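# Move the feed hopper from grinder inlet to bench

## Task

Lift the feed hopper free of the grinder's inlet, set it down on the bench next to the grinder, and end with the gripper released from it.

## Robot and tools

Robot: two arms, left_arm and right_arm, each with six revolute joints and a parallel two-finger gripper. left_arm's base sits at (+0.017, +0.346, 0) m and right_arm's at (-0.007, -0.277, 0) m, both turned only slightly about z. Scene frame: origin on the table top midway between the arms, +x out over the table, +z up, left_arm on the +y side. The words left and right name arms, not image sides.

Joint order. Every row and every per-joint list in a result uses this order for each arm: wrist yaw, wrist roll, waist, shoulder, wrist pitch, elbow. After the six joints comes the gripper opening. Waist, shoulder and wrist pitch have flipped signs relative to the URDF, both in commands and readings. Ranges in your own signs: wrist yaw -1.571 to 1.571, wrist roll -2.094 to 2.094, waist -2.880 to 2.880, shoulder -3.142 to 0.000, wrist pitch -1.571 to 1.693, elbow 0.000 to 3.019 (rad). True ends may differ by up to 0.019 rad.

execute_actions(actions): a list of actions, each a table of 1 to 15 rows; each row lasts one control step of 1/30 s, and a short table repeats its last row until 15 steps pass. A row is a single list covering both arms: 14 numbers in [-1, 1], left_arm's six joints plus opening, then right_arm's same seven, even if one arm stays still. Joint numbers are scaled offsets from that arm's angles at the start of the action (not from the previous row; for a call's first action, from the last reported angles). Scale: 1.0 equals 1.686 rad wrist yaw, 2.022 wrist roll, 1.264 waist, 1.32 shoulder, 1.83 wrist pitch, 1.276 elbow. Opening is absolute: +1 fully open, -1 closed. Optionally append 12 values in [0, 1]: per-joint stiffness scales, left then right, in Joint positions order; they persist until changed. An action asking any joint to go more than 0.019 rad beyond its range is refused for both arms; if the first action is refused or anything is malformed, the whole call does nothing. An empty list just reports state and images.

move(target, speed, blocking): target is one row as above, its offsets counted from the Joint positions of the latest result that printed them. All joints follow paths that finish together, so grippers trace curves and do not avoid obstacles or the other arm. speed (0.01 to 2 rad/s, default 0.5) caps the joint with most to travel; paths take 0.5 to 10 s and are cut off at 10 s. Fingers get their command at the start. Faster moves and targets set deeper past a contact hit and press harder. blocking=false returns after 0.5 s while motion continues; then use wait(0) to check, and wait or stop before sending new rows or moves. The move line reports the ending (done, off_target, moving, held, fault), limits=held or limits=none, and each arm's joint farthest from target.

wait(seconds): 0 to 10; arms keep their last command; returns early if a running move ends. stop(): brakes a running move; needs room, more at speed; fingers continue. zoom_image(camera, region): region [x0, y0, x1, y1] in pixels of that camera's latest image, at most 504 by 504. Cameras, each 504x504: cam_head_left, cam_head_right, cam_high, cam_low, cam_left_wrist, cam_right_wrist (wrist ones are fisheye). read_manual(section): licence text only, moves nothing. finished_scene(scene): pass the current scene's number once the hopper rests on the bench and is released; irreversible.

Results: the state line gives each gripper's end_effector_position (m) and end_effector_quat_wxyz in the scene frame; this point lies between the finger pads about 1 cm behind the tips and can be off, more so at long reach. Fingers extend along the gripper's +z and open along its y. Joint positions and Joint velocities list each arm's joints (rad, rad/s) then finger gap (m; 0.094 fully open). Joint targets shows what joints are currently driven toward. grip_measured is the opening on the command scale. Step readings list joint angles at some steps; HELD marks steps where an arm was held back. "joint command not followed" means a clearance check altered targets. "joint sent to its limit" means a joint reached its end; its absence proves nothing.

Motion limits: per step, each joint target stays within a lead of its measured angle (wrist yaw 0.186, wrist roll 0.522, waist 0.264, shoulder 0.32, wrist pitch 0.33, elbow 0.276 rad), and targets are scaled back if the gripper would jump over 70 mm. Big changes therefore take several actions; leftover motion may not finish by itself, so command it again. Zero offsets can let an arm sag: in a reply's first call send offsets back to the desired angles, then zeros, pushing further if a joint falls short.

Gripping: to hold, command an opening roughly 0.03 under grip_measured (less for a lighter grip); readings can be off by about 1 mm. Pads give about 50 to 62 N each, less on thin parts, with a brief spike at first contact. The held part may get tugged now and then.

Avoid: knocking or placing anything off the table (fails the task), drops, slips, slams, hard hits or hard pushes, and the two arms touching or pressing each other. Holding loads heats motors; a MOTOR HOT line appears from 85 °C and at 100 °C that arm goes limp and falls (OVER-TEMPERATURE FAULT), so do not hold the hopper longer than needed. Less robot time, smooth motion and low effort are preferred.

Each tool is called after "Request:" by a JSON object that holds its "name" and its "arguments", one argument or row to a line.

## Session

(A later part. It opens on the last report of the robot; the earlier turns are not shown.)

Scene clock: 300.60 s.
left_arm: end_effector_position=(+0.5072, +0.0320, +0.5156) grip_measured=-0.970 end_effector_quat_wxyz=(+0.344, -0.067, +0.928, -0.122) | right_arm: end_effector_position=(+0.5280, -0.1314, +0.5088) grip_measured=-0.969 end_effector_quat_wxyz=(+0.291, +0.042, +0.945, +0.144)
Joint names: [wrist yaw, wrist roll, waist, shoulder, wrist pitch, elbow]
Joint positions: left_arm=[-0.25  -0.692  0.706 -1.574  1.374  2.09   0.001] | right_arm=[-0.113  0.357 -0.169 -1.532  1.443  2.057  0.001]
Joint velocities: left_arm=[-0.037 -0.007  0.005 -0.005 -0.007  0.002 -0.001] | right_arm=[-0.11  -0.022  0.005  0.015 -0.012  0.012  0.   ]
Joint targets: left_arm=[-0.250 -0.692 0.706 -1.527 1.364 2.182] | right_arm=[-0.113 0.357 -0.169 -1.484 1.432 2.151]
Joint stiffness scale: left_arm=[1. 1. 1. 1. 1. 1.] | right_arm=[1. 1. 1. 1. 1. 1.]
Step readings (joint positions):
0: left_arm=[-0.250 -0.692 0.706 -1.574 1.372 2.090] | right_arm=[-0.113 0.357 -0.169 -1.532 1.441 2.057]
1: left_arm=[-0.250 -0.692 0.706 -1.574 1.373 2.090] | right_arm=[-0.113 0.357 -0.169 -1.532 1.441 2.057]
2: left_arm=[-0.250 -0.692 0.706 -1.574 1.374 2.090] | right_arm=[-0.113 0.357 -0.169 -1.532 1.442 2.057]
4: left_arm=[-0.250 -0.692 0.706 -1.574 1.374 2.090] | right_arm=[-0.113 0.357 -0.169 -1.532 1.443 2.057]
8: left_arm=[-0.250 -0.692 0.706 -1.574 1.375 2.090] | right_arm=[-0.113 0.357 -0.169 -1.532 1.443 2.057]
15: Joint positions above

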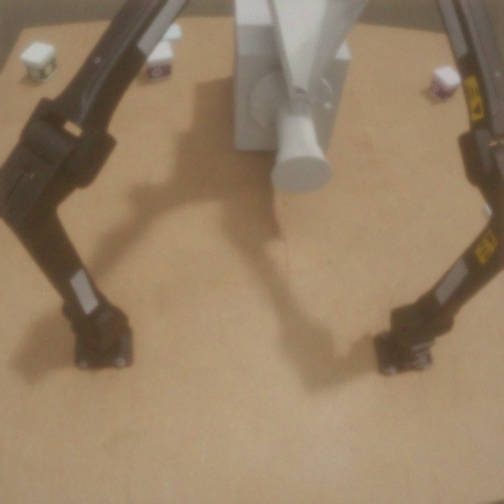

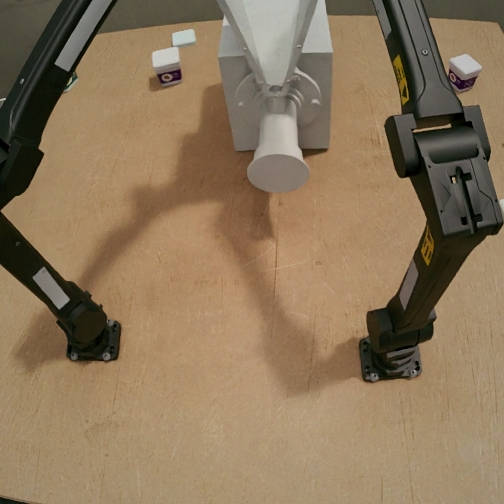

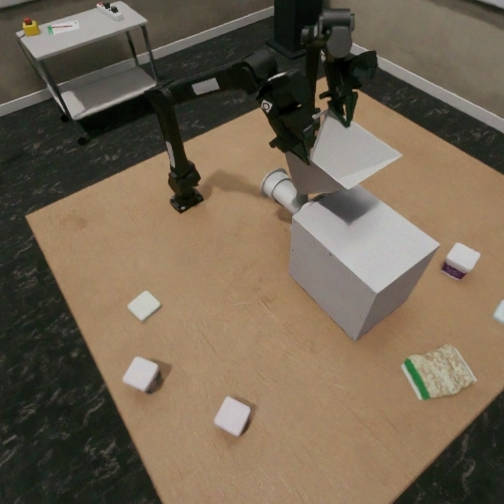

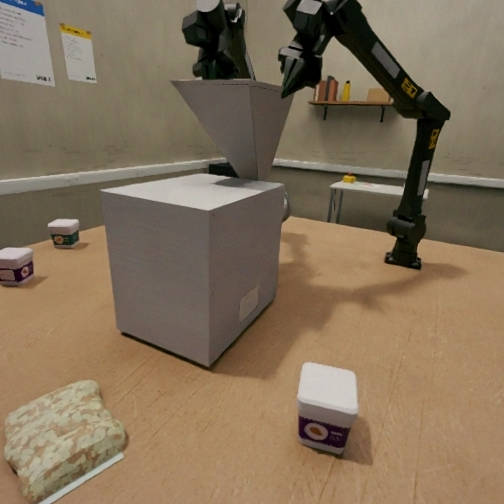

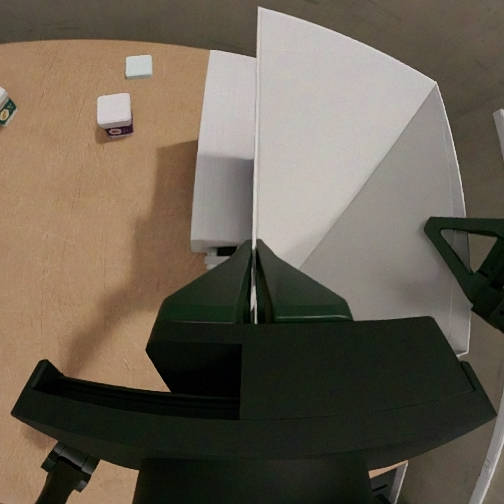

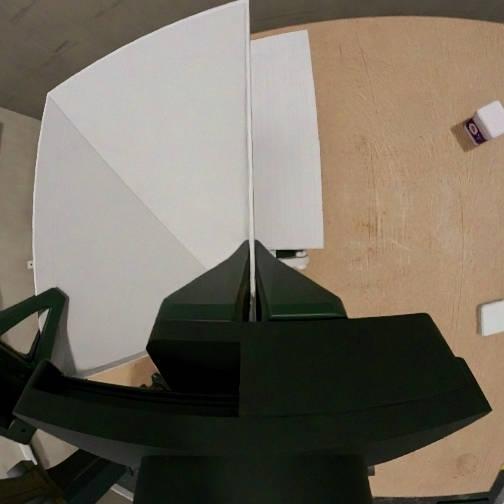

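Request:
{"name": "execute_actions", "arguments": {
  "actions": [
    [[0,0,0,0.038,-0.006,0.07,-1, 0,0,0,0.038,-0.006,0.07,-1],[0,0,0,0.041,-0.006,0.066,-1, 0,0,0,0.041,-0.006,0.066,-1],[0,0,0,0.044,-0.006,0.062,-1, 0,0,0,0.044,-0.006,0.062,-1],[0,0,0,0.047,-0.006,0.058,-1, 0,0,0,0.047,-0.006,0.058,-1],[0,0,0,0.05,-0.006,0.054,-1, 0,0,0,0.05,-0.006,0.054,-1],[0,0,0,0.053,-0.006,0.05,-1, 0,0,0,0.053,-0.006,0.05,-1],[0,0,0,0.056,-0.006,0.047,-1, 0,0,0,0.056,-0.006,0.047,-1],[0,0,0,0.059,-0.006,0.044,-1, 0,0,0,0.059,-0.006,0.044,-1],[0,0,0,0.062,-0.006,0.041,-1, 0,0,0,0.062,-0.006,0.041,-1],[0,0,0,0.065,-0.006,0.038,-1, 0,0,0,0.065,-0.006,0.038,-1]]
  ]
}}

Scene clock: 327.57 s.
left_arm: end_effector_position=(+0.5059, +0.0322, +0.5174) grip_measured=-0.970 end_effector_quat_wxyz=(+0.344, -0.068, +0.928, -0.125) | right_arm: end_effector_position=(+0.5273, -0.1315, +0.5099) grip_measured=-0.969 end_effector_quat_wxyz=(+0.292, +0.042, +0.945, +0.144)
Joint names: [wrist yaw, wrist roll, waist, shoulder, wrist pitch, elbow]
Joint positions: left_arm=[-0.246 -0.695  0.706 -1.57   1.374  2.09   0.001] | right_arm=[-0.113  0.357 -0.169 -1.53   1.443  2.057  0.001]
Joint velocities: left_arm=[ 0.066 -0.081 -0.015  0.034 -0.002 -0.007 -0.001] | right_arm=[ 0.037 -0.051  0.005  0.015  0.007 -0.012  0.   ]
Joint targets: left_arm=[-0.249 -0.692 0.706 -1.494 1.364 2.135] | right_arm=[-0.113 0.357 -0.169 -1.451 1.433 2.103]
Joint stiffness scale: left_arm=[1. 1. 1. 1. 1. 1.] | right_arm=[1. 1. 1. 1. 1. 1.]
Step readings (joint positions):
0: left_arm=[-0.250 -0.692 0.706 -1.574 1.375 2.090] | right_arm=[-0.113 0.357 -0.169 -1.532 1.443 2.057]
1: left_arm=[-0.250 -0.692 0.706 -1.574 1.374 2.090] | right_arm=[-0.113 0.357 -0.169 -1.532 1.443 2.057]
2: left_arm=[-0.250 -0.692 0.706 -1.573 1.375 2.090] | right_arm=[-0.113 0.357 -0.169 -1.532 1.443 2.057]
4: left_arm=[-0.250 -0.692 0.706 -1.573 1.375 2.090] | right_arm=[-0.113 0.357 -0.169 -1.531 1.443 2.057]
8: left_arm=[-0.249 -0.692 0.706 -1.572 1.374 2.090] | right_arm=[-0.113 0.357 -0.169 -1.531 1.443 2.057]
15: Joint positions above

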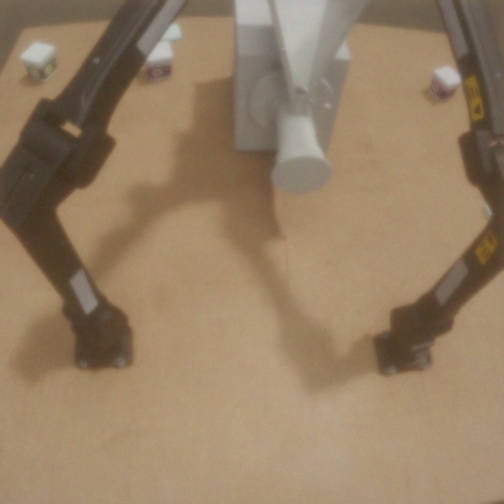

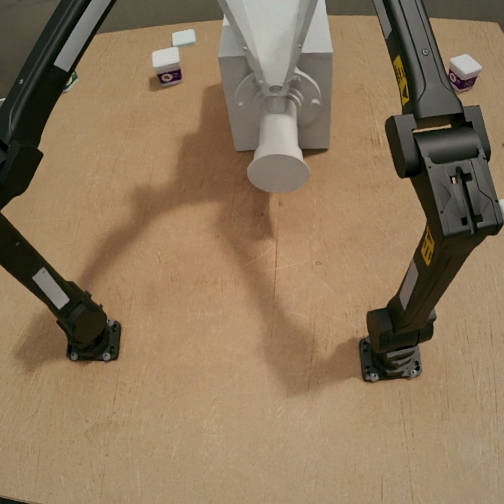

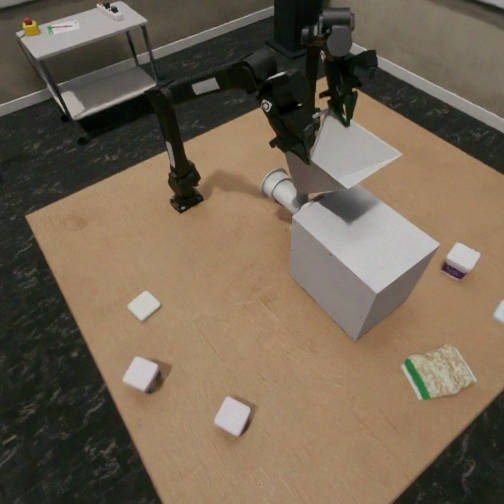

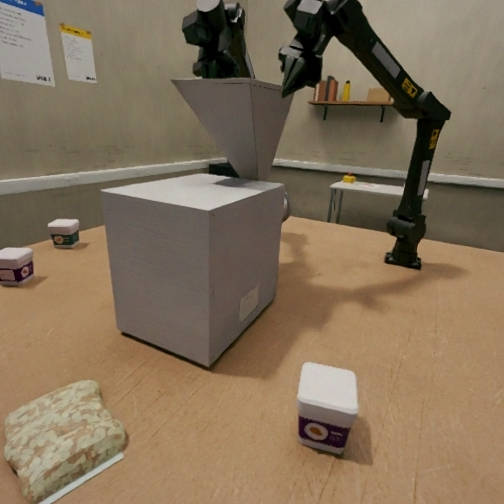

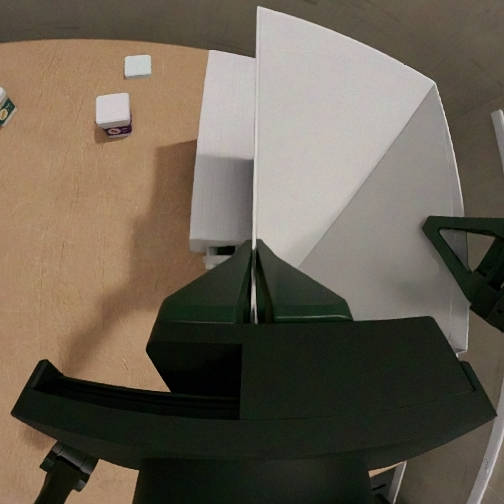

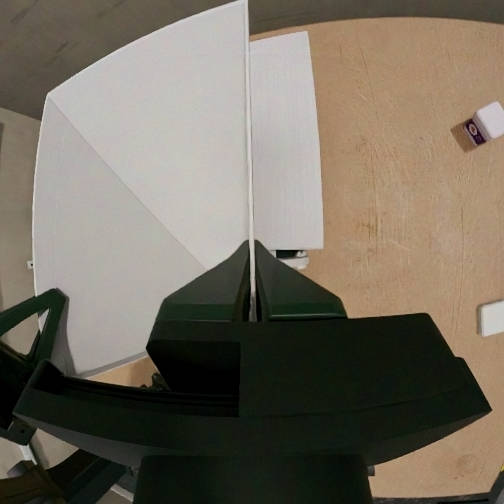

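It's starting to move up with shoulder. See whether it continues.

Request:
{"name": "wait", "arguments": {
  "seconds": 0.3
}}

Scene clock: 328.83 s.
left_arm: end_effector_position=(+0.5040, +0.0327, +0.5201) grip_measured=-0.971 end_effector_quat_wxyz=(+0.345, -0.067, +0.927, -0.129) | right_arm: end_effector_position=(+0.5251, -0.1318, +0.5132) grip_measured=-0.969 end_effector_quat_wxyz=(+0.295, +0.041, +0.943, +0.146)
Joint names: [wrist yaw, wrist roll, waist, shoulder, wrist pitch, elbow]
Joint positions: left_arm=[-0.242 -0.695  0.706 -1.565  1.374  2.09   0.001] | right_arm=[-0.115  0.357 -0.169 -1.524  1.442  2.057  0.001]
Joint velocities: left_arm=[-0.081  0.037  0.015  0.005  0.002 -0.007  0.001] | right_arm=[-0.051 -0.051  0.015 -0.005  0.002  0.007 -0.001]
Joint targets: left_arm=[-0.249 -0.692 0.706 -1.494 1.364 2.135] | right_arm=[-0.113 0.357 -0.169 -1.451 1.433 2.103]
Joint stiffness scale: left_arm=[1. 1. 1. 1. 1. 1.] | right_arm=[1. 1. 1. 1. 1. 1.]
wait: 0.30 s; at rest from the start

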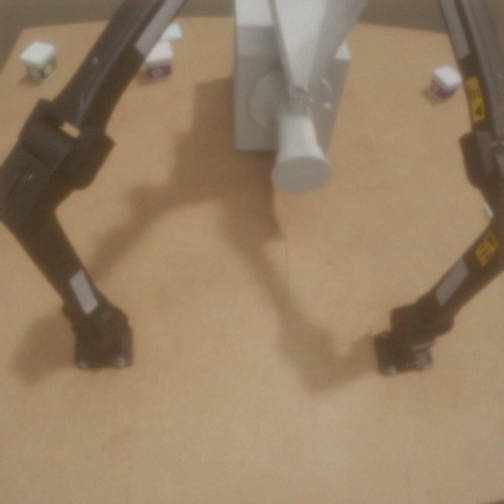

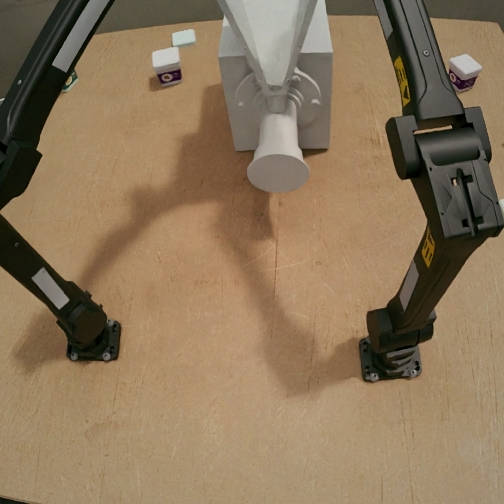

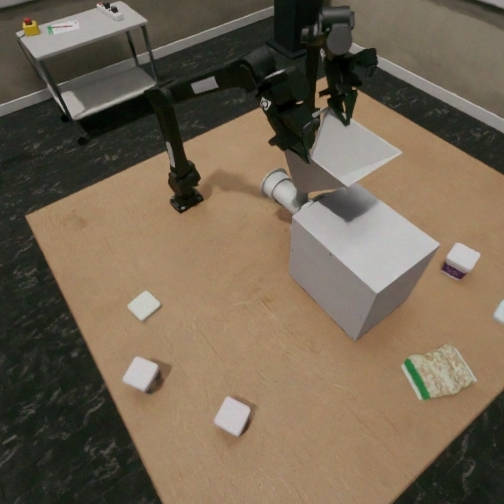

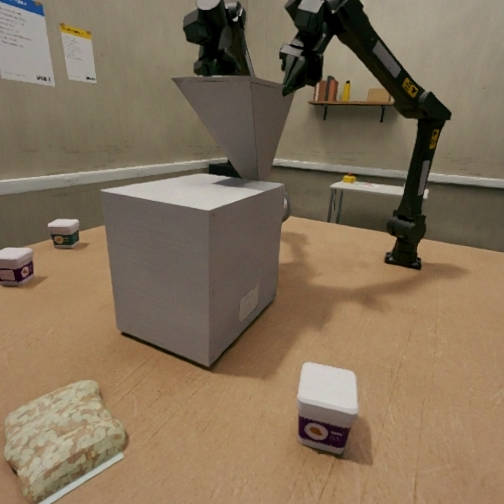

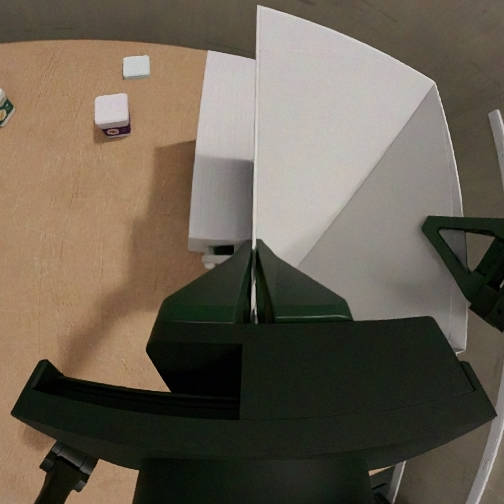

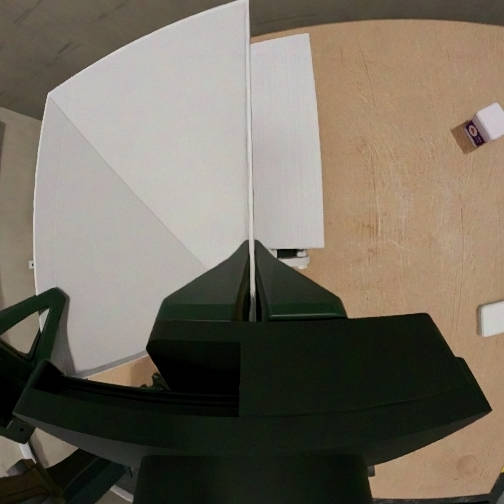

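Request:
{"name": "execute_actions", "arguments": {
  "actions": [
    [[0,0,0,0.048,-0.004,0.05,-1, 0,0,0,0.049,-0.004,0.05,-1],[0,0,0,0.042,-0.003,0.062,-1, 0,0,0,0.043,-0.003,0.062,-1],[0,0,0,0.036,-0.002,0.072,-1, 0,0,0,0.037,-0.002,0.072,-1],[0,0,0,0.031,-0.001,0.08,-1, 0,0,0,0.032,-0.001,0.08,-1],[0,0,0,0.028,0,0.085,-1, 0,0,0,0.029,0,0.085,-1],[0,0,0,0.028,0,0.088,-1, 0,0,0,0.029,0,0.088,-1],[0,0,0,0.028,0,0.091,-1, 0,0,0,0.029,0,0.091,-1],[0,0,0,0.028,0,0.094,-1, 0,0,0,0.029,0,0.094,-1],[0,0,0,0.028,0,0.097,-1, 0,0,0,0.029,0,0.097,-1],[0,0,0,0.028,0,0.1,-1, 0,0,0,0.029,0,0.1,-1]]
  ]
}}

Scene clock: 340.30 s.
left_arm: end_effector_position=(+0.5036, +0.0323, +0.5278) grip_measured=-0.973 end_effector_quat_wxyz=(+0.350, -0.067, +0.925, -0.135) | right_arm: end_effector_position=(+0.5248, -0.1316, +0.5214) grip_measured=-0.969 end_effector_quat_wxyz=(+0.302, +0.040, +0.941, +0.149)
Joint names: [wrist yaw, wrist roll, waist, shoulder, wrist pitch, elbow]
Joint positions: left_arm=[-0.238 -0.695  0.706 -1.565  1.374  2.106  0.001] | right_arm=[-0.116  0.357 -0.169 -1.524  1.443  2.074  0.001]
Joint velocities: left_arm=[ 0.022 -0.007 -0.005 -0.005 -0.007  0.037 -0.001] | right_arm=[ 0.037  0.066  0.015  0.015  0.032  0.046 -0.   ]
Joint targets: left_arm=[-0.242 -0.695 0.706 -1.530 1.374 2.213] | right_arm=[-0.115 0.357 -0.169 -1.486 1.442 2.182]
Joint stiffness scale: left_arm=[1. 1. 1. 1. 1. 1.] | right_arm=[1. 1. 1. 1. 1. 1.]
Step readings (joint positions):
0: left_arm=[-0.242 -0.695 0.706 -1.565 1.374 2.090] | right_arm=[-0.115 0.357 -0.169 -1.524 1.442 2.057]
1: left_arm=[-0.240 -0.695 0.706 -1.565 1.374 2.090] | right_arm=[-0.115 0.357 -0.169 -1.524 1.442 2.057]
2: left_arm=[-0.239 -0.695 0.706 -1.565 1.374 2.090] | right_arm=[-0.115 0.357 -0.169 -1.524 1.442 2.057]
4: left_arm=[-0.239 -0.695 0.706 -1.565 1.374 2.090] | right_arm=[-0.115 0.357 -0.169 -1.524 1.442 2.058]
8: left_arm=[-0.239 -0.695 0.706 -1.565 1.374 2.093] | right_arm=[-0.115 0.357 -0.169 -1.524 1.442 2.061]
15: Joint positions above

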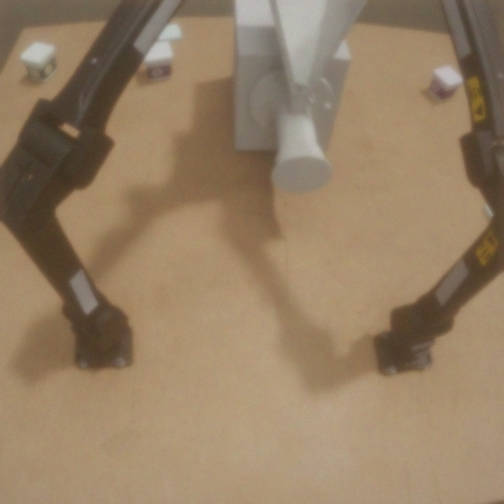

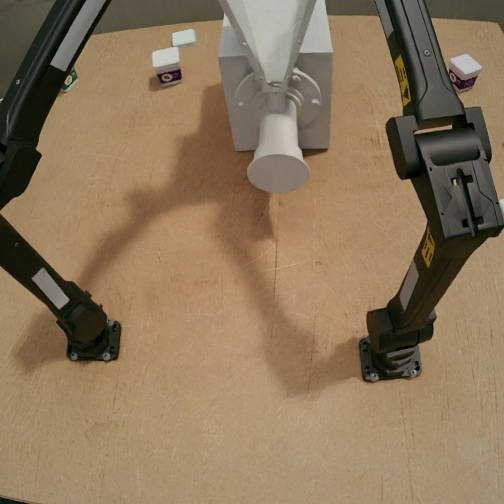

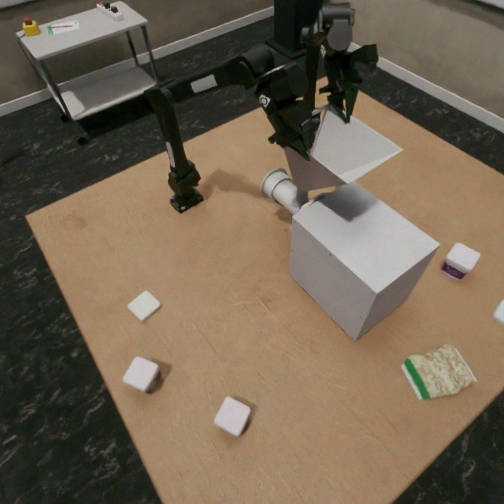

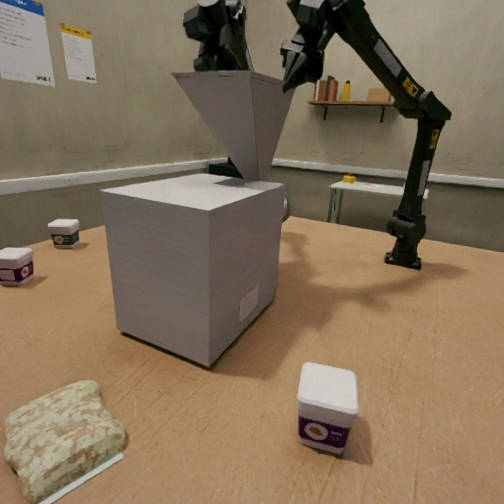

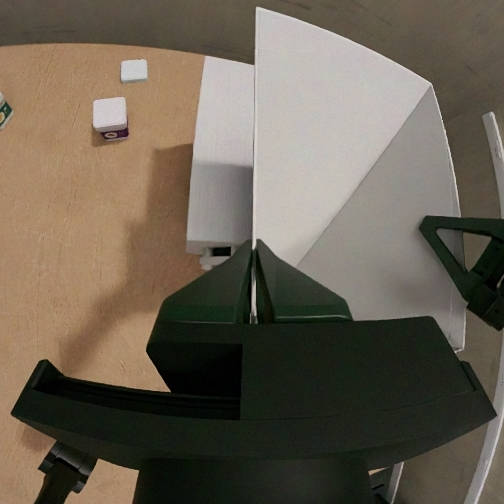

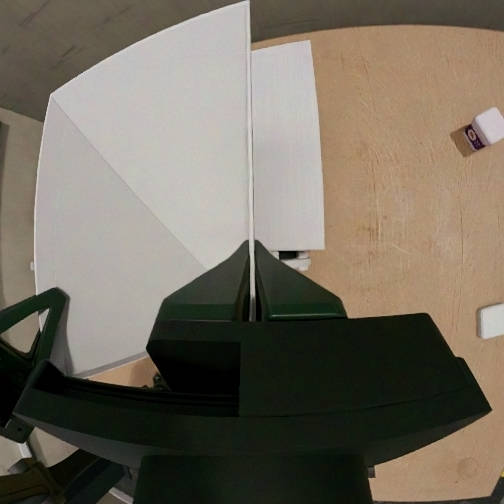

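Request:
{"name": "execute_actions", "arguments": {
  "actions": [
    [[0,0,0,0.028,0,0.088,-1, 0,0,0,0.029,0,0.088,-1],[0,0,0,0.028,0,0.091,-1, 0,0,0,0.029,0,0.091,-1],[0,0,0,0.028,0,0.094,-1, 0,0,0,0.029,0,0.094,-1],[0,0,0,0.028,0,0.096,-1, 0,0,0,0.029,0,0.096,-1],[0,0,0,0.028,0,0.098,-1, 0,0,0,0.029,0,0.098,-1],[0,0,0,0.028,0,0.1,-1, 0,0,0,0.029,0,0.1,-1],[0,0,0,0.028,0,0.102,-1, 0,0,0,0.029,0,0.102,-1],[0,0,0,0.028,0,0.104,-1, 0,0,0,0.029,0,0.104,-1],[0,0,0,0.028,0,0.106,-1, 0,0,0,0.029,0,0.106,-1],[0,0,0,0.028,0,0.108,-1, 0,0,0,0.029,0,0.108,-1],[0,0,0,0.028,0,0.11,-1, 0,0,0,0.029,0,0.11,-1],[0,0,0,0.028,0,0.112,-1, 0,0,0,0.029,0,0.112,-1]],
    [[0,0,0,0.028,0,0.088,-1, 0,0,0,0.029,0,0.088,-1],[0,0,0,0.028,0,0.09,-1, 0,0,0,0.029,0,0.09,-1],[0,0,0,0.028,0,0.092,-1, 0,0,0,0.029,0,0.092,-1],[0,0,0,0.028,0,0.094,-1, 0,0,0,0.029,0,0.094,-1],[0,0,0,0.028,0,0.096,-1, 0,0,0,0.029,0,0.096,-1],[0,0,0,0.028,0,0.098,-1, 0,0,0,0.029,0,0.098,-1],[0,0,0,0.028,0,0.1,-1, 0,0,0,0.029,0,0.1,-1],[0,0,0,0.028,0,0.102,-1, 0,0,0,0.029,0,0.102,-1],[0,0,0,0.028,0,0.104,-1, 0,0,0,0.029,0,0.104,-1],[0,0,0,0.028,0,0.106,-1, 0,0,0,0.029,0,0.106,-1]]
  ]
}}

Request:
{"name": "zoom_image", "arguments": {
  "camera": "cam_head_right",
  "region": [225, 40, 329, 144]
}}

Scene clock: 352.27 s.
left_arm: end_effector_position=(+0.5015, +0.0319, +0.5411) grip_measured=-0.974 end_effector_quat_wxyz=(+0.356, -0.064, +0.921, -0.145) | right_arm: end_effector_position=(+0.5213, -0.1325, +0.5349) grip_measured=-0.969 end_effector_quat_wxyz=(+0.310, +0.040, +0.938, +0.151)
Joint names: [wrist yaw, wrist roll, waist, shoulder, wrist pitch, elbow]
Joint positions: left_arm=[-0.229 -0.689  0.706 -1.565  1.379  2.135  0.001] | right_arm=[-0.116  0.357 -0.169 -1.524  1.459  2.108  0.001]
Joint velocities: left_arm=[-0.095  0.066  0.005  0.005 -0.002  0.017 -0.001] | right_arm=[-0.037  0.007 -0.005  0.005  0.002  0.027 -0.001]
Joint targets: left_arm=[-0.233 -0.692 0.706 -1.532 1.376 2.245] | right_arm=[-0.116 0.357 -0.169 -1.488 1.451 2.219]
Joint stiffness scale: left_arm=[1. 1. 1. 1. 1. 1.] | right_arm=[1. 1. 1. 1. 1. 1.]
Step readings (joint positions; steps 1 to 15: 1st action; 16 to 30: 2nd action):
0: left_arm=[-0.237 -0.695 0.706 -1.565 1.374 2.108] | right_arm=[-0.115 0.357 -0.169 -1.524 1.444 2.077]
1: left_arm=[-0.237 -0.695 0.706 -1.565 1.374 2.108] | right_arm=[-0.116 0.357 -0.169 -1.524 1.444 2.077]
2: left_arm=[-0.237 -0.695 0.706 -1.565 1.374 2.108] | right_arm=[-0.116 0.357 -0.169 -1.524 1.444 2.077]
4: left_arm=[-0.237 -0.695 0.706 -1.565 1.374 2.108] | right_arm=[-0.116 0.357 -0.169 -1.524 1.445 2.077]
8: left_arm=[-0.236 -0.695 0.706 -1.565 1.374 2.111] | right_arm=[-0.116 0.357 -0.169 -1.524 1.447 2.081]
15: left_arm=[-0.234 -0.693 0.706 -1.565 1.376 2.123] | right_arm=[-0.116 0.357 -0.169 -1.524 1.451 2.093]
16: left_arm=[-0.232 -0.692 0.706 -1.565 1.376 2.124] | right_arm=[-0.116 0.357 -0.169 -1.524 1.452 2.095]
17: left_arm=[-0.231 -0.692 0.706 -1.565 1.377 2.125] | right_arm=[-0.116 0.357 -0.169 -1.524 1.454 2.096]
19: left_arm=[-0.230 -0.692 0.706 -1.565 1.378 2.126] | right_arm=[-0.116 0.357 -0.169 -1.524 1.456 2.098]
23: left_arm=[-0.230 -0.691 0.706 -1.565 1.378 2.128] | right_arm=[-0.116 0.357 -0.169 -1.524 1.457 2.100]
30: Joint positions above

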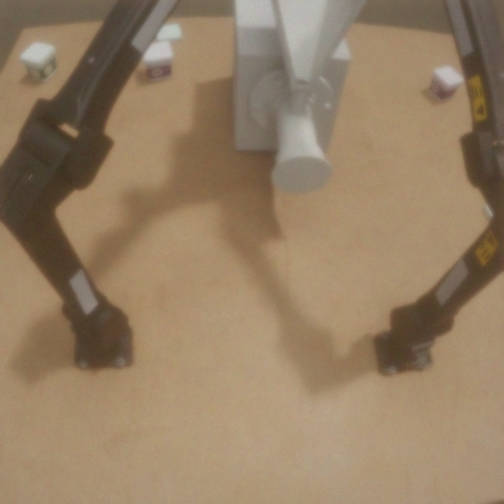

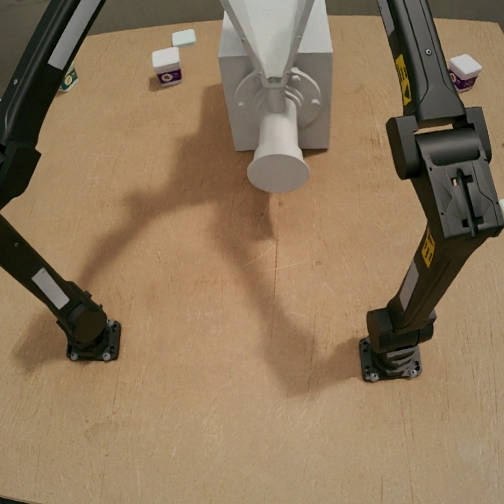

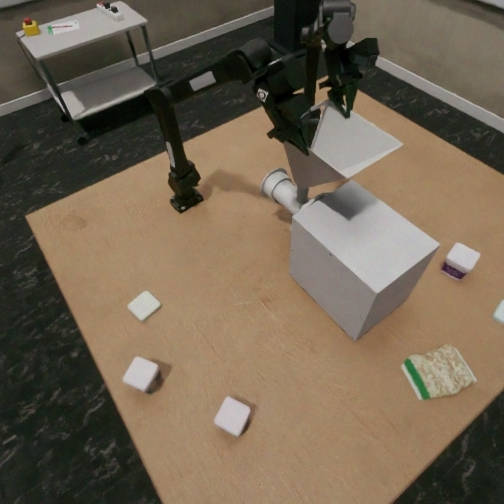

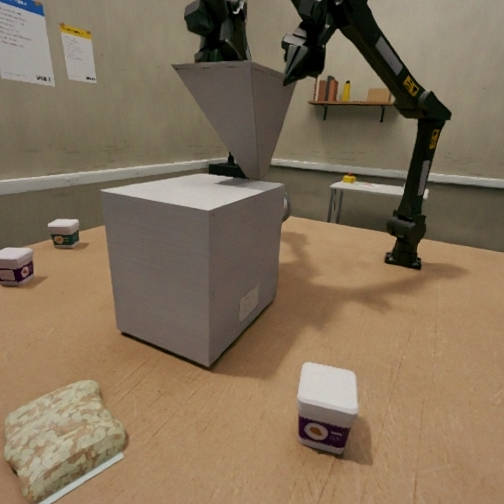

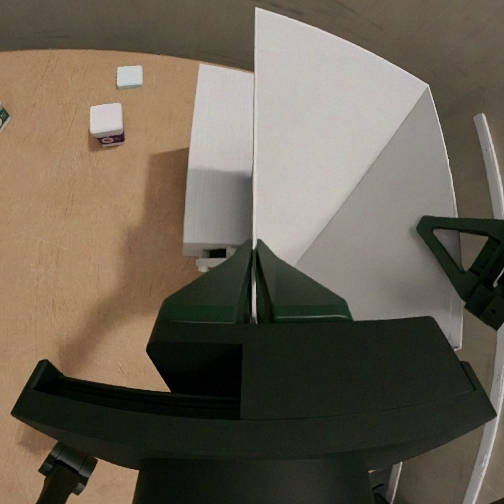

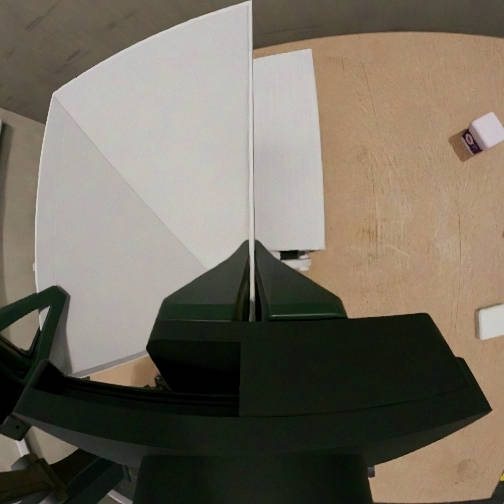

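Region (225, 40, 329, 144) of cam_head_right's 504x504 image, scaled by 4.846, with more detail than that image has.

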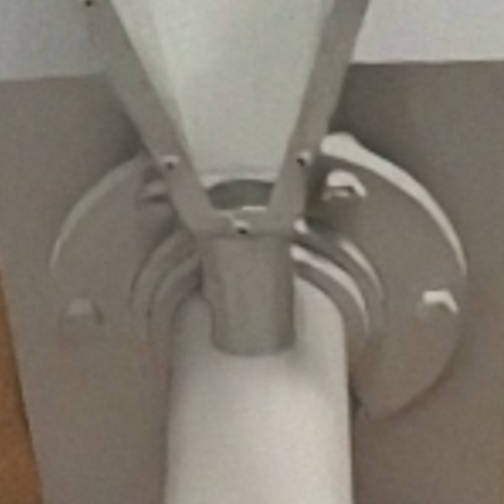

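Request:
{"name": "execute_actions", "arguments": {
  "actions": [
    [[0,0,0,0.024,0.002,0.092,-1, 0,0,0,0.025,0,0.092,-1],[0,0,0,0.024,0.002,0.096,-1, 0,0,0,0.025,0,0.096,-1],[0,0,0,0.024,0.003,0.099,-1, 0,0,0,0.025,0,0.099,-1],[0,0,0,0.024,0.003,0.101,-1, 0,0,0,0.025,0,0.101,-1],[0,0,0,0.024,0.004,0.103,-1, 0,0,0,0.025,0,0.103,-1],[0,0,0,0.024,0.004,0.105,-1, 0,0,0,0.025,0,0.105,-1],[0,0,0,0.024,0.004,0.107,-1, 0,0,0,0.025,0,0.107,-1],[0,0,0,0.024,0.004,0.109,-1, 0,0,0,0.025,0,0.109,-1],[0,0,0,0.024,0.004,0.111,-1, 0,0,0,0.025,0,0.111,-1],[0,0,0,0.024,0.004,0.113,-1, 0,0,0,0.025,0,0.113,-1],[0,0,0,0.024,0.004,0.115,-1, 0,0,0,0.025,0,0.115,-1]],
    [[0,0,0,0.023,0,0.095,-1, 0,0,0,0.024,-0.003,0.095,-1],[0,0,0,0.023,0,0.097,-1, 0,0,0,0.024,-0.003,0.097,-1],[0,0,0,0.023,0,0.099,-1, 0,0,0,0.024,-0.003,0.099,-1],[0,0,0,0.023,0,0.101,-1, 0,0,0,0.024,-0.003,0.101,-1],[0,0,0,0.023,0,0.103,-1, 0,0,0,0.024,-0.002,0.103,-1],[0,0,0,0.023,0,0.105,-1, 0,0,0,0.024,-0.002,0.105,-1],[0,0,0,0.023,0,0.107,-1, 0,0,0,0.024,-0.002,0.107,-1],[0,0,0,0.023,0,0.109,-1, 0,0,0,0.024,-0.002,0.109,-1],[0,0,0,0.023,0,0.111,-1, 0,0,0,0.024,-0.002,0.111,-1],[0,0,0,0.023,0,0.113,-1, 0,0,0,0.024,-0.002,0.113,-1]]
  ]
}}

Request:
{"name": "zoom_image", "arguments": {
  "camera": "cam_head_right",
  "region": [225, 40, 329, 144]
}}

Scene clock: 367.97 s.
left_arm: end_effector_position=(+0.4955, +0.0324, +0.5672) grip_measured=-0.975 end_effector_quat_wxyz=(+0.368, -0.058, +0.914, -0.162) | right_arm: end_effector_position=(+0.5134, -0.1329, +0.5620) grip_measured=-0.969 end_effector_quat_wxyz=(+0.328, +0.035, +0.931, +0.156)
Joint names: [wrist yaw, wrist roll, waist, shoulder, wrist pitch, elbow]
Joint positions: left_arm=[-0.211 -0.677  0.706 -1.565  1.396  2.196  0.001] | right_arm=[-0.117  0.354 -0.172 -1.524  1.488  2.175  0.001]
Joint velocities: left_arm=[ 0.037  0.066 -0.005  0.005  0.012  0.012  0.   ] | right_arm=[-0.007  0.022  0.005 -0.005  0.022  0.012 -0.   ]
Joint targets: left_arm=[-0.221 -0.684 0.706 -1.535 1.389 2.310] | right_arm=[-0.117 0.355 -0.171 -1.492 1.469 2.287]
Joint stiffness scale: left_arm=[1. 1. 1. 1. 1. 1.] | right_arm=[1. 1. 1. 1. 1. 1.]
Step readings (joint positions; steps 1 to 15: 1st action; 16 to 30: 2nd action):
0: left_arm=[-0.229 -0.688 0.706 -1.565 1.379 2.138] | right_arm=[-0.116 0.357 -0.169 -1.524 1.459 2.110]
1: left_arm=[-0.228 -0.688 0.706 -1.565 1.381 2.138] | right_arm=[-0.116 0.357 -0.169 -1.524 1.461 2.111]
2: left_arm=[-0.226 -0.688 0.706 -1.565 1.382 2.139] | right_arm=[-0.116 0.357 -0.169 -1.524 1.463 2.112]
4: left_arm=[-0.225 -0.687 0.706 -1.565 1.384 2.142] | right_arm=[-0.116 0.357 -0.169 -1.524 1.465 2.116]
8: left_arm=[-0.224 -0.686 0.706 -1.565 1.386 2.152] | right_arm=[-0.117 0.357 -0.170 -1.524 1.468 2.126]
15: left_arm=[-0.221 -0.684 0.706 -1.565 1.389 2.168] | right_arm=[-0.117 0.355 -0.170 -1.524 1.473 2.143]
16: left_arm=[-0.219 -0.683 0.706 -1.565 1.390 2.170] | right_arm=[-0.117 0.354 -0.171 -1.524 1.475 2.145]
17: left_arm=[-0.218 -0.682 0.706 -1.565 1.391 2.171] | right_arm=[-0.117 0.354 -0.171 -1.524 1.477 2.147]
19: left_arm=[-0.216 -0.681 0.706 -1.565 1.392 2.175] | right_arm=[-0.117 0.354 -0.171 -1.524 1.479 2.152]
23: left_arm=[-0.214 -0.679 0.706 -1.565 1.393 2.185] | right_arm=[-0.117 0.354 -0.171 -1.524 1.483 2.162]
30: Joint positions above

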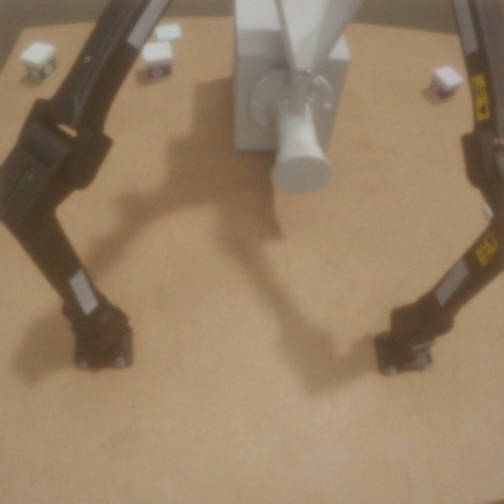

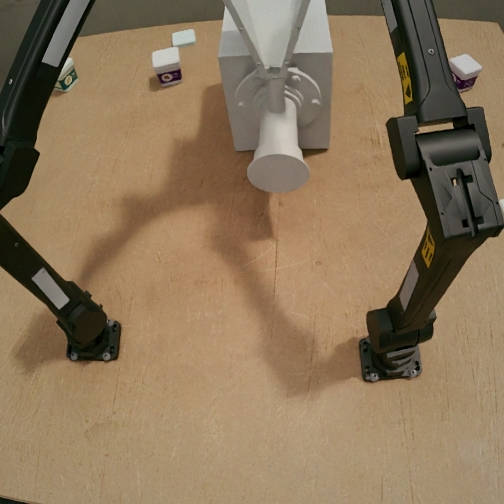

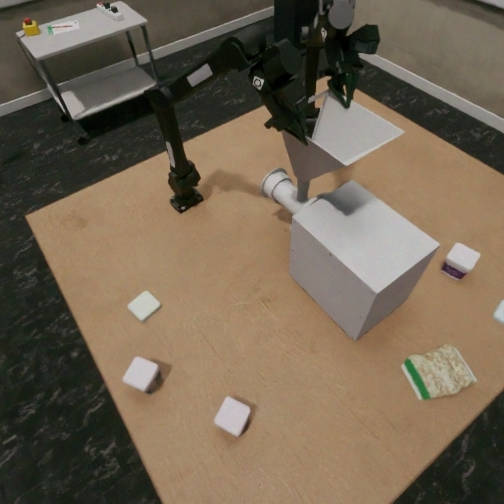

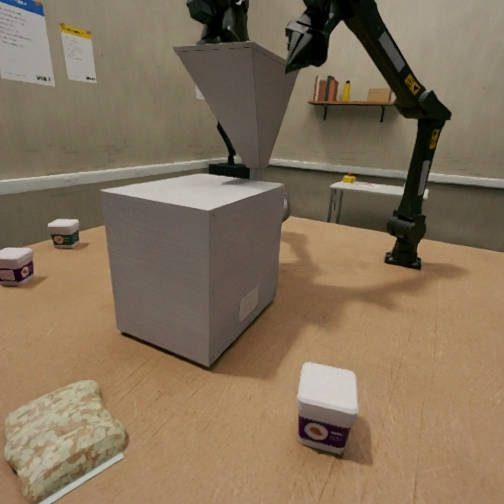

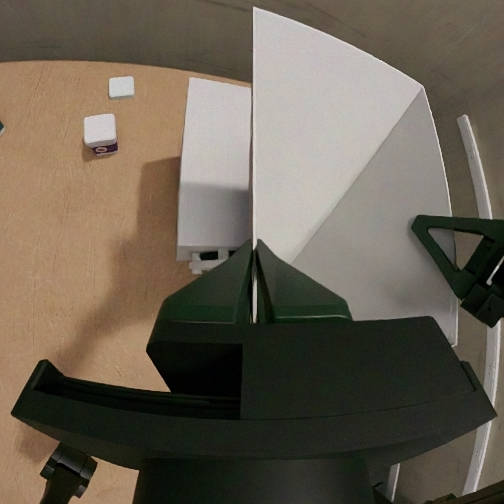

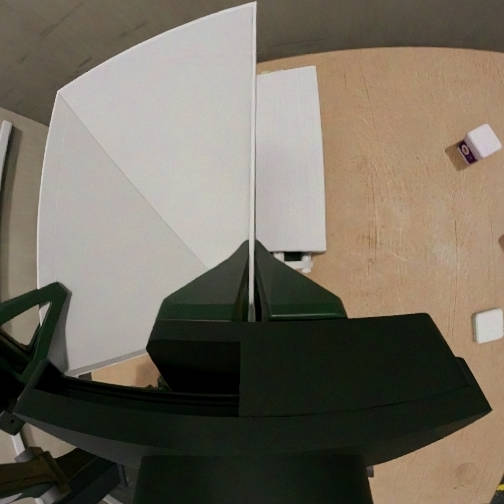

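Region (225, 40, 329, 144) of cam_head_right's 504x504 image, scaled by 4.846, with more detail than that image has.

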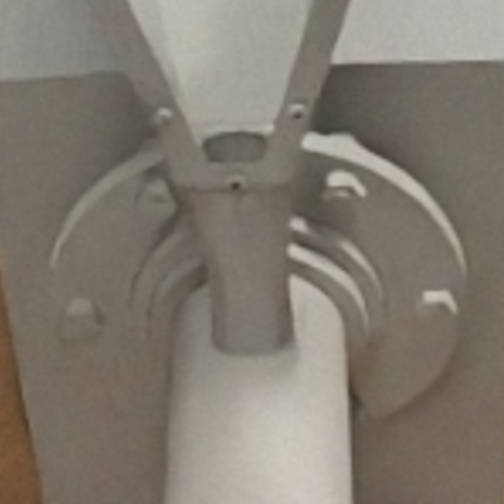

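Request:
{"name": "execute_actions", "arguments": {
  "actions": [
    [[0,0,0,0.022,0.002,0.092,-1, 0,0,0,0.023,-0.004,0.092,-1],[0,0,0,0.022,0.004,0.095,-1, 0,0,0,0.023,-0.001,0.095,-1],[0,0,0,0.022,0.005,0.098,-1, 0,0,0,0.023,0.001,0.098,-1],[0,0,0,0.022,0.006,0.101,-1, 0,0,0,0.023,0.003,0.101,-1],[0,0,0,0.022,0.007,0.103,-1, 0,0,0,0.023,0.004,0.103,-1],[0,0,0,0.022,0.008,0.105,-1, 0,0,0,0.023,0.005,0.105,-1],[0,0,0,0.022,0.009,0.107,-1, 0,0,0,0.023,0.006,0.107,-1],[0,0,0,0.022,0.01,0.109,-1, 0,0,0,0.023,0.007,0.109,-1],[0,0,0,0.022,0.011,0.111,-1, 0,0,0,0.023,0.008,0.111,-1],[0,0,0,0.022,0.012,0.113,-1, 0,0,0,0.023,0.009,0.113,-1],[0,0,0,0.022,0.013,0.115,-1, 0,0,0,0.023,0.01,0.115,-1]]
  ]
}}

Request:
{"name": "zoom_image", "arguments": {
  "camera": "cam_head_right",
  "region": [225, 40, 329, 144]
}}

Scene clock: 375.67 s.
left_arm: end_effector_position=(+0.4890, +0.0346, +0.5824) grip_measured=-0.975 end_effector_quat_wxyz=(+0.372, -0.053, +0.911, -0.169) | right_arm: end_effector_position=(+0.5064, -0.1310, +0.5767) grip_measured=-0.969 end_effector_quat_wxyz=(+0.334, +0.033, +0.928, +0.159)
Joint names: [wrist yaw, wrist roll, waist, shoulder, wrist pitch, elbow]
Joint positions: left_arm=[-0.203 -0.67   0.708 -1.566  1.422  2.238  0.001] | right_arm=[-0.117  0.357 -0.178 -1.525  1.512  2.217  0.001]
Joint velocities: left_arm=[ 0.022 -0.022  0.024  0.005 -0.002  0.037  0.   ] | right_arm=[-0.051  0.037 -0.005  0.005  0.012  0.032  0.   ]
Joint targets: left_arm=[-0.211 -0.677 0.706 -1.536 1.420 2.343] | right_arm=[-0.117 0.354 -0.172 -1.493 1.506 2.322]
Joint stiffness scale: left_arm=[1. 1. 1. 1. 1. 1.] | right_arm=[1. 1. 1. 1. 1. 1.]
Step readings (joint positions):
0: left_arm=[-0.211 -0.677 0.706 -1.565 1.396 2.197] | right_arm=[-0.117 0.354 -0.172 -1.524 1.488 2.176]
1: left_arm=[-0.208 -0.676 0.706 -1.565 1.398 2.198] | right_arm=[-0.117 0.354 -0.172 -1.524 1.490 2.177]
2: left_arm=[-0.207 -0.676 0.706 -1.565 1.401 2.200] | right_arm=[-0.117 0.354 -0.172 -1.524 1.493 2.179]
4: left_arm=[-0.205 -0.675 0.706 -1.566 1.405 2.204] | right_arm=[-0.117 0.354 -0.172 -1.524 1.498 2.183]
8: left_arm=[-0.205 -0.674 0.706 -1.566 1.414 2.217] | right_arm=[-0.117 0.355 -0.175 -1.525 1.505 2.196]
15: Joint positions above

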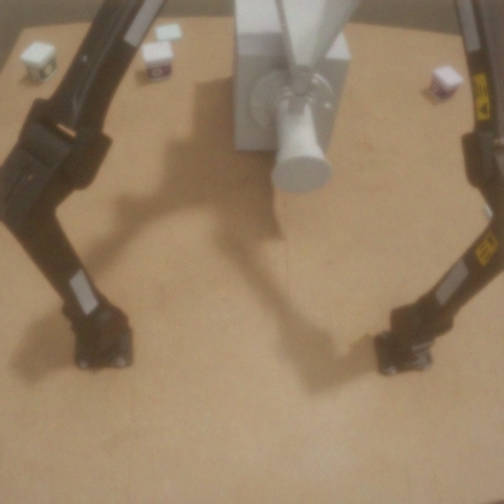

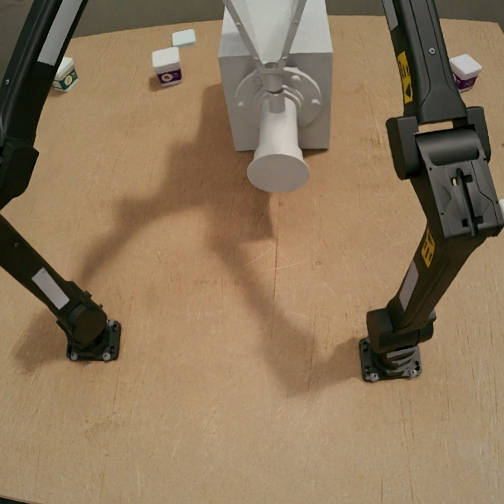

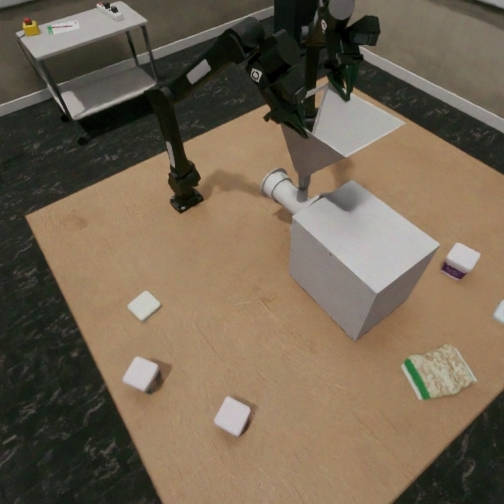

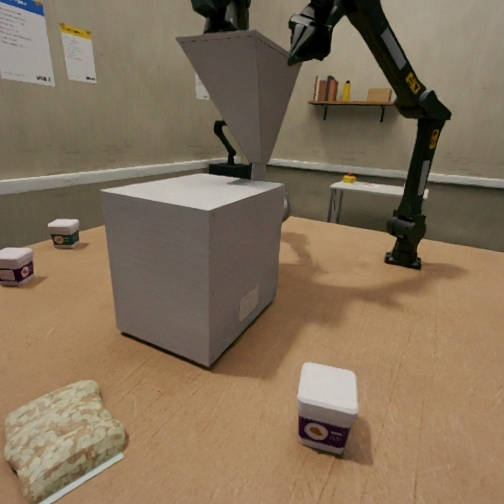

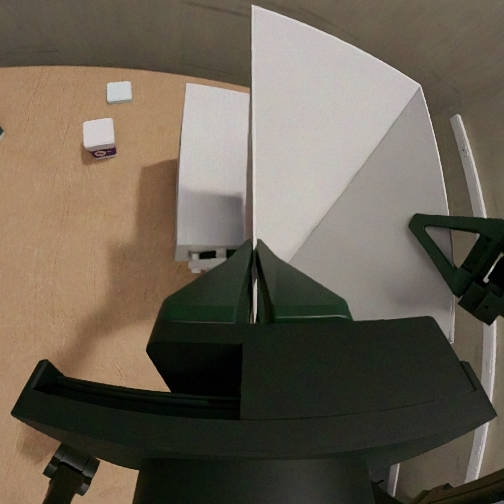

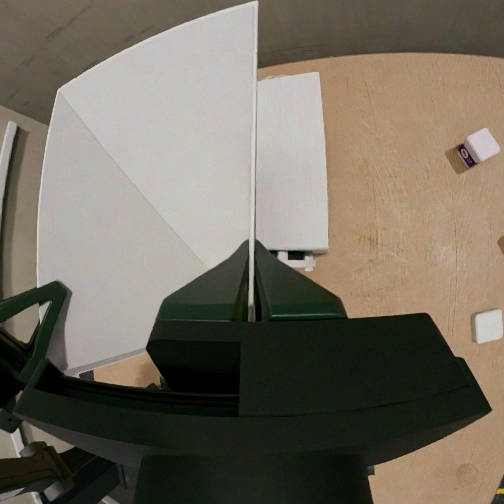

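Region (225, 40, 329, 144) of cam_head_right's 504x504 image, scaled by 4.846, with more detail than that image has.

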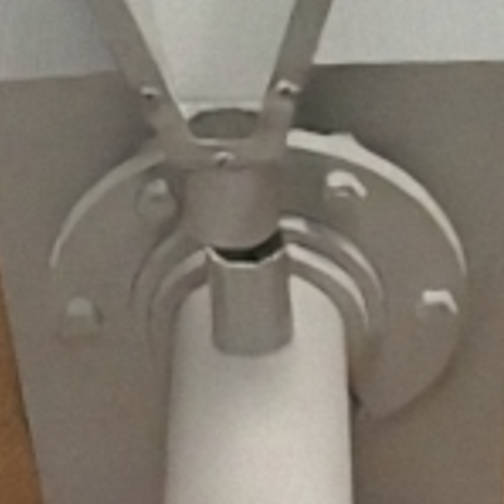

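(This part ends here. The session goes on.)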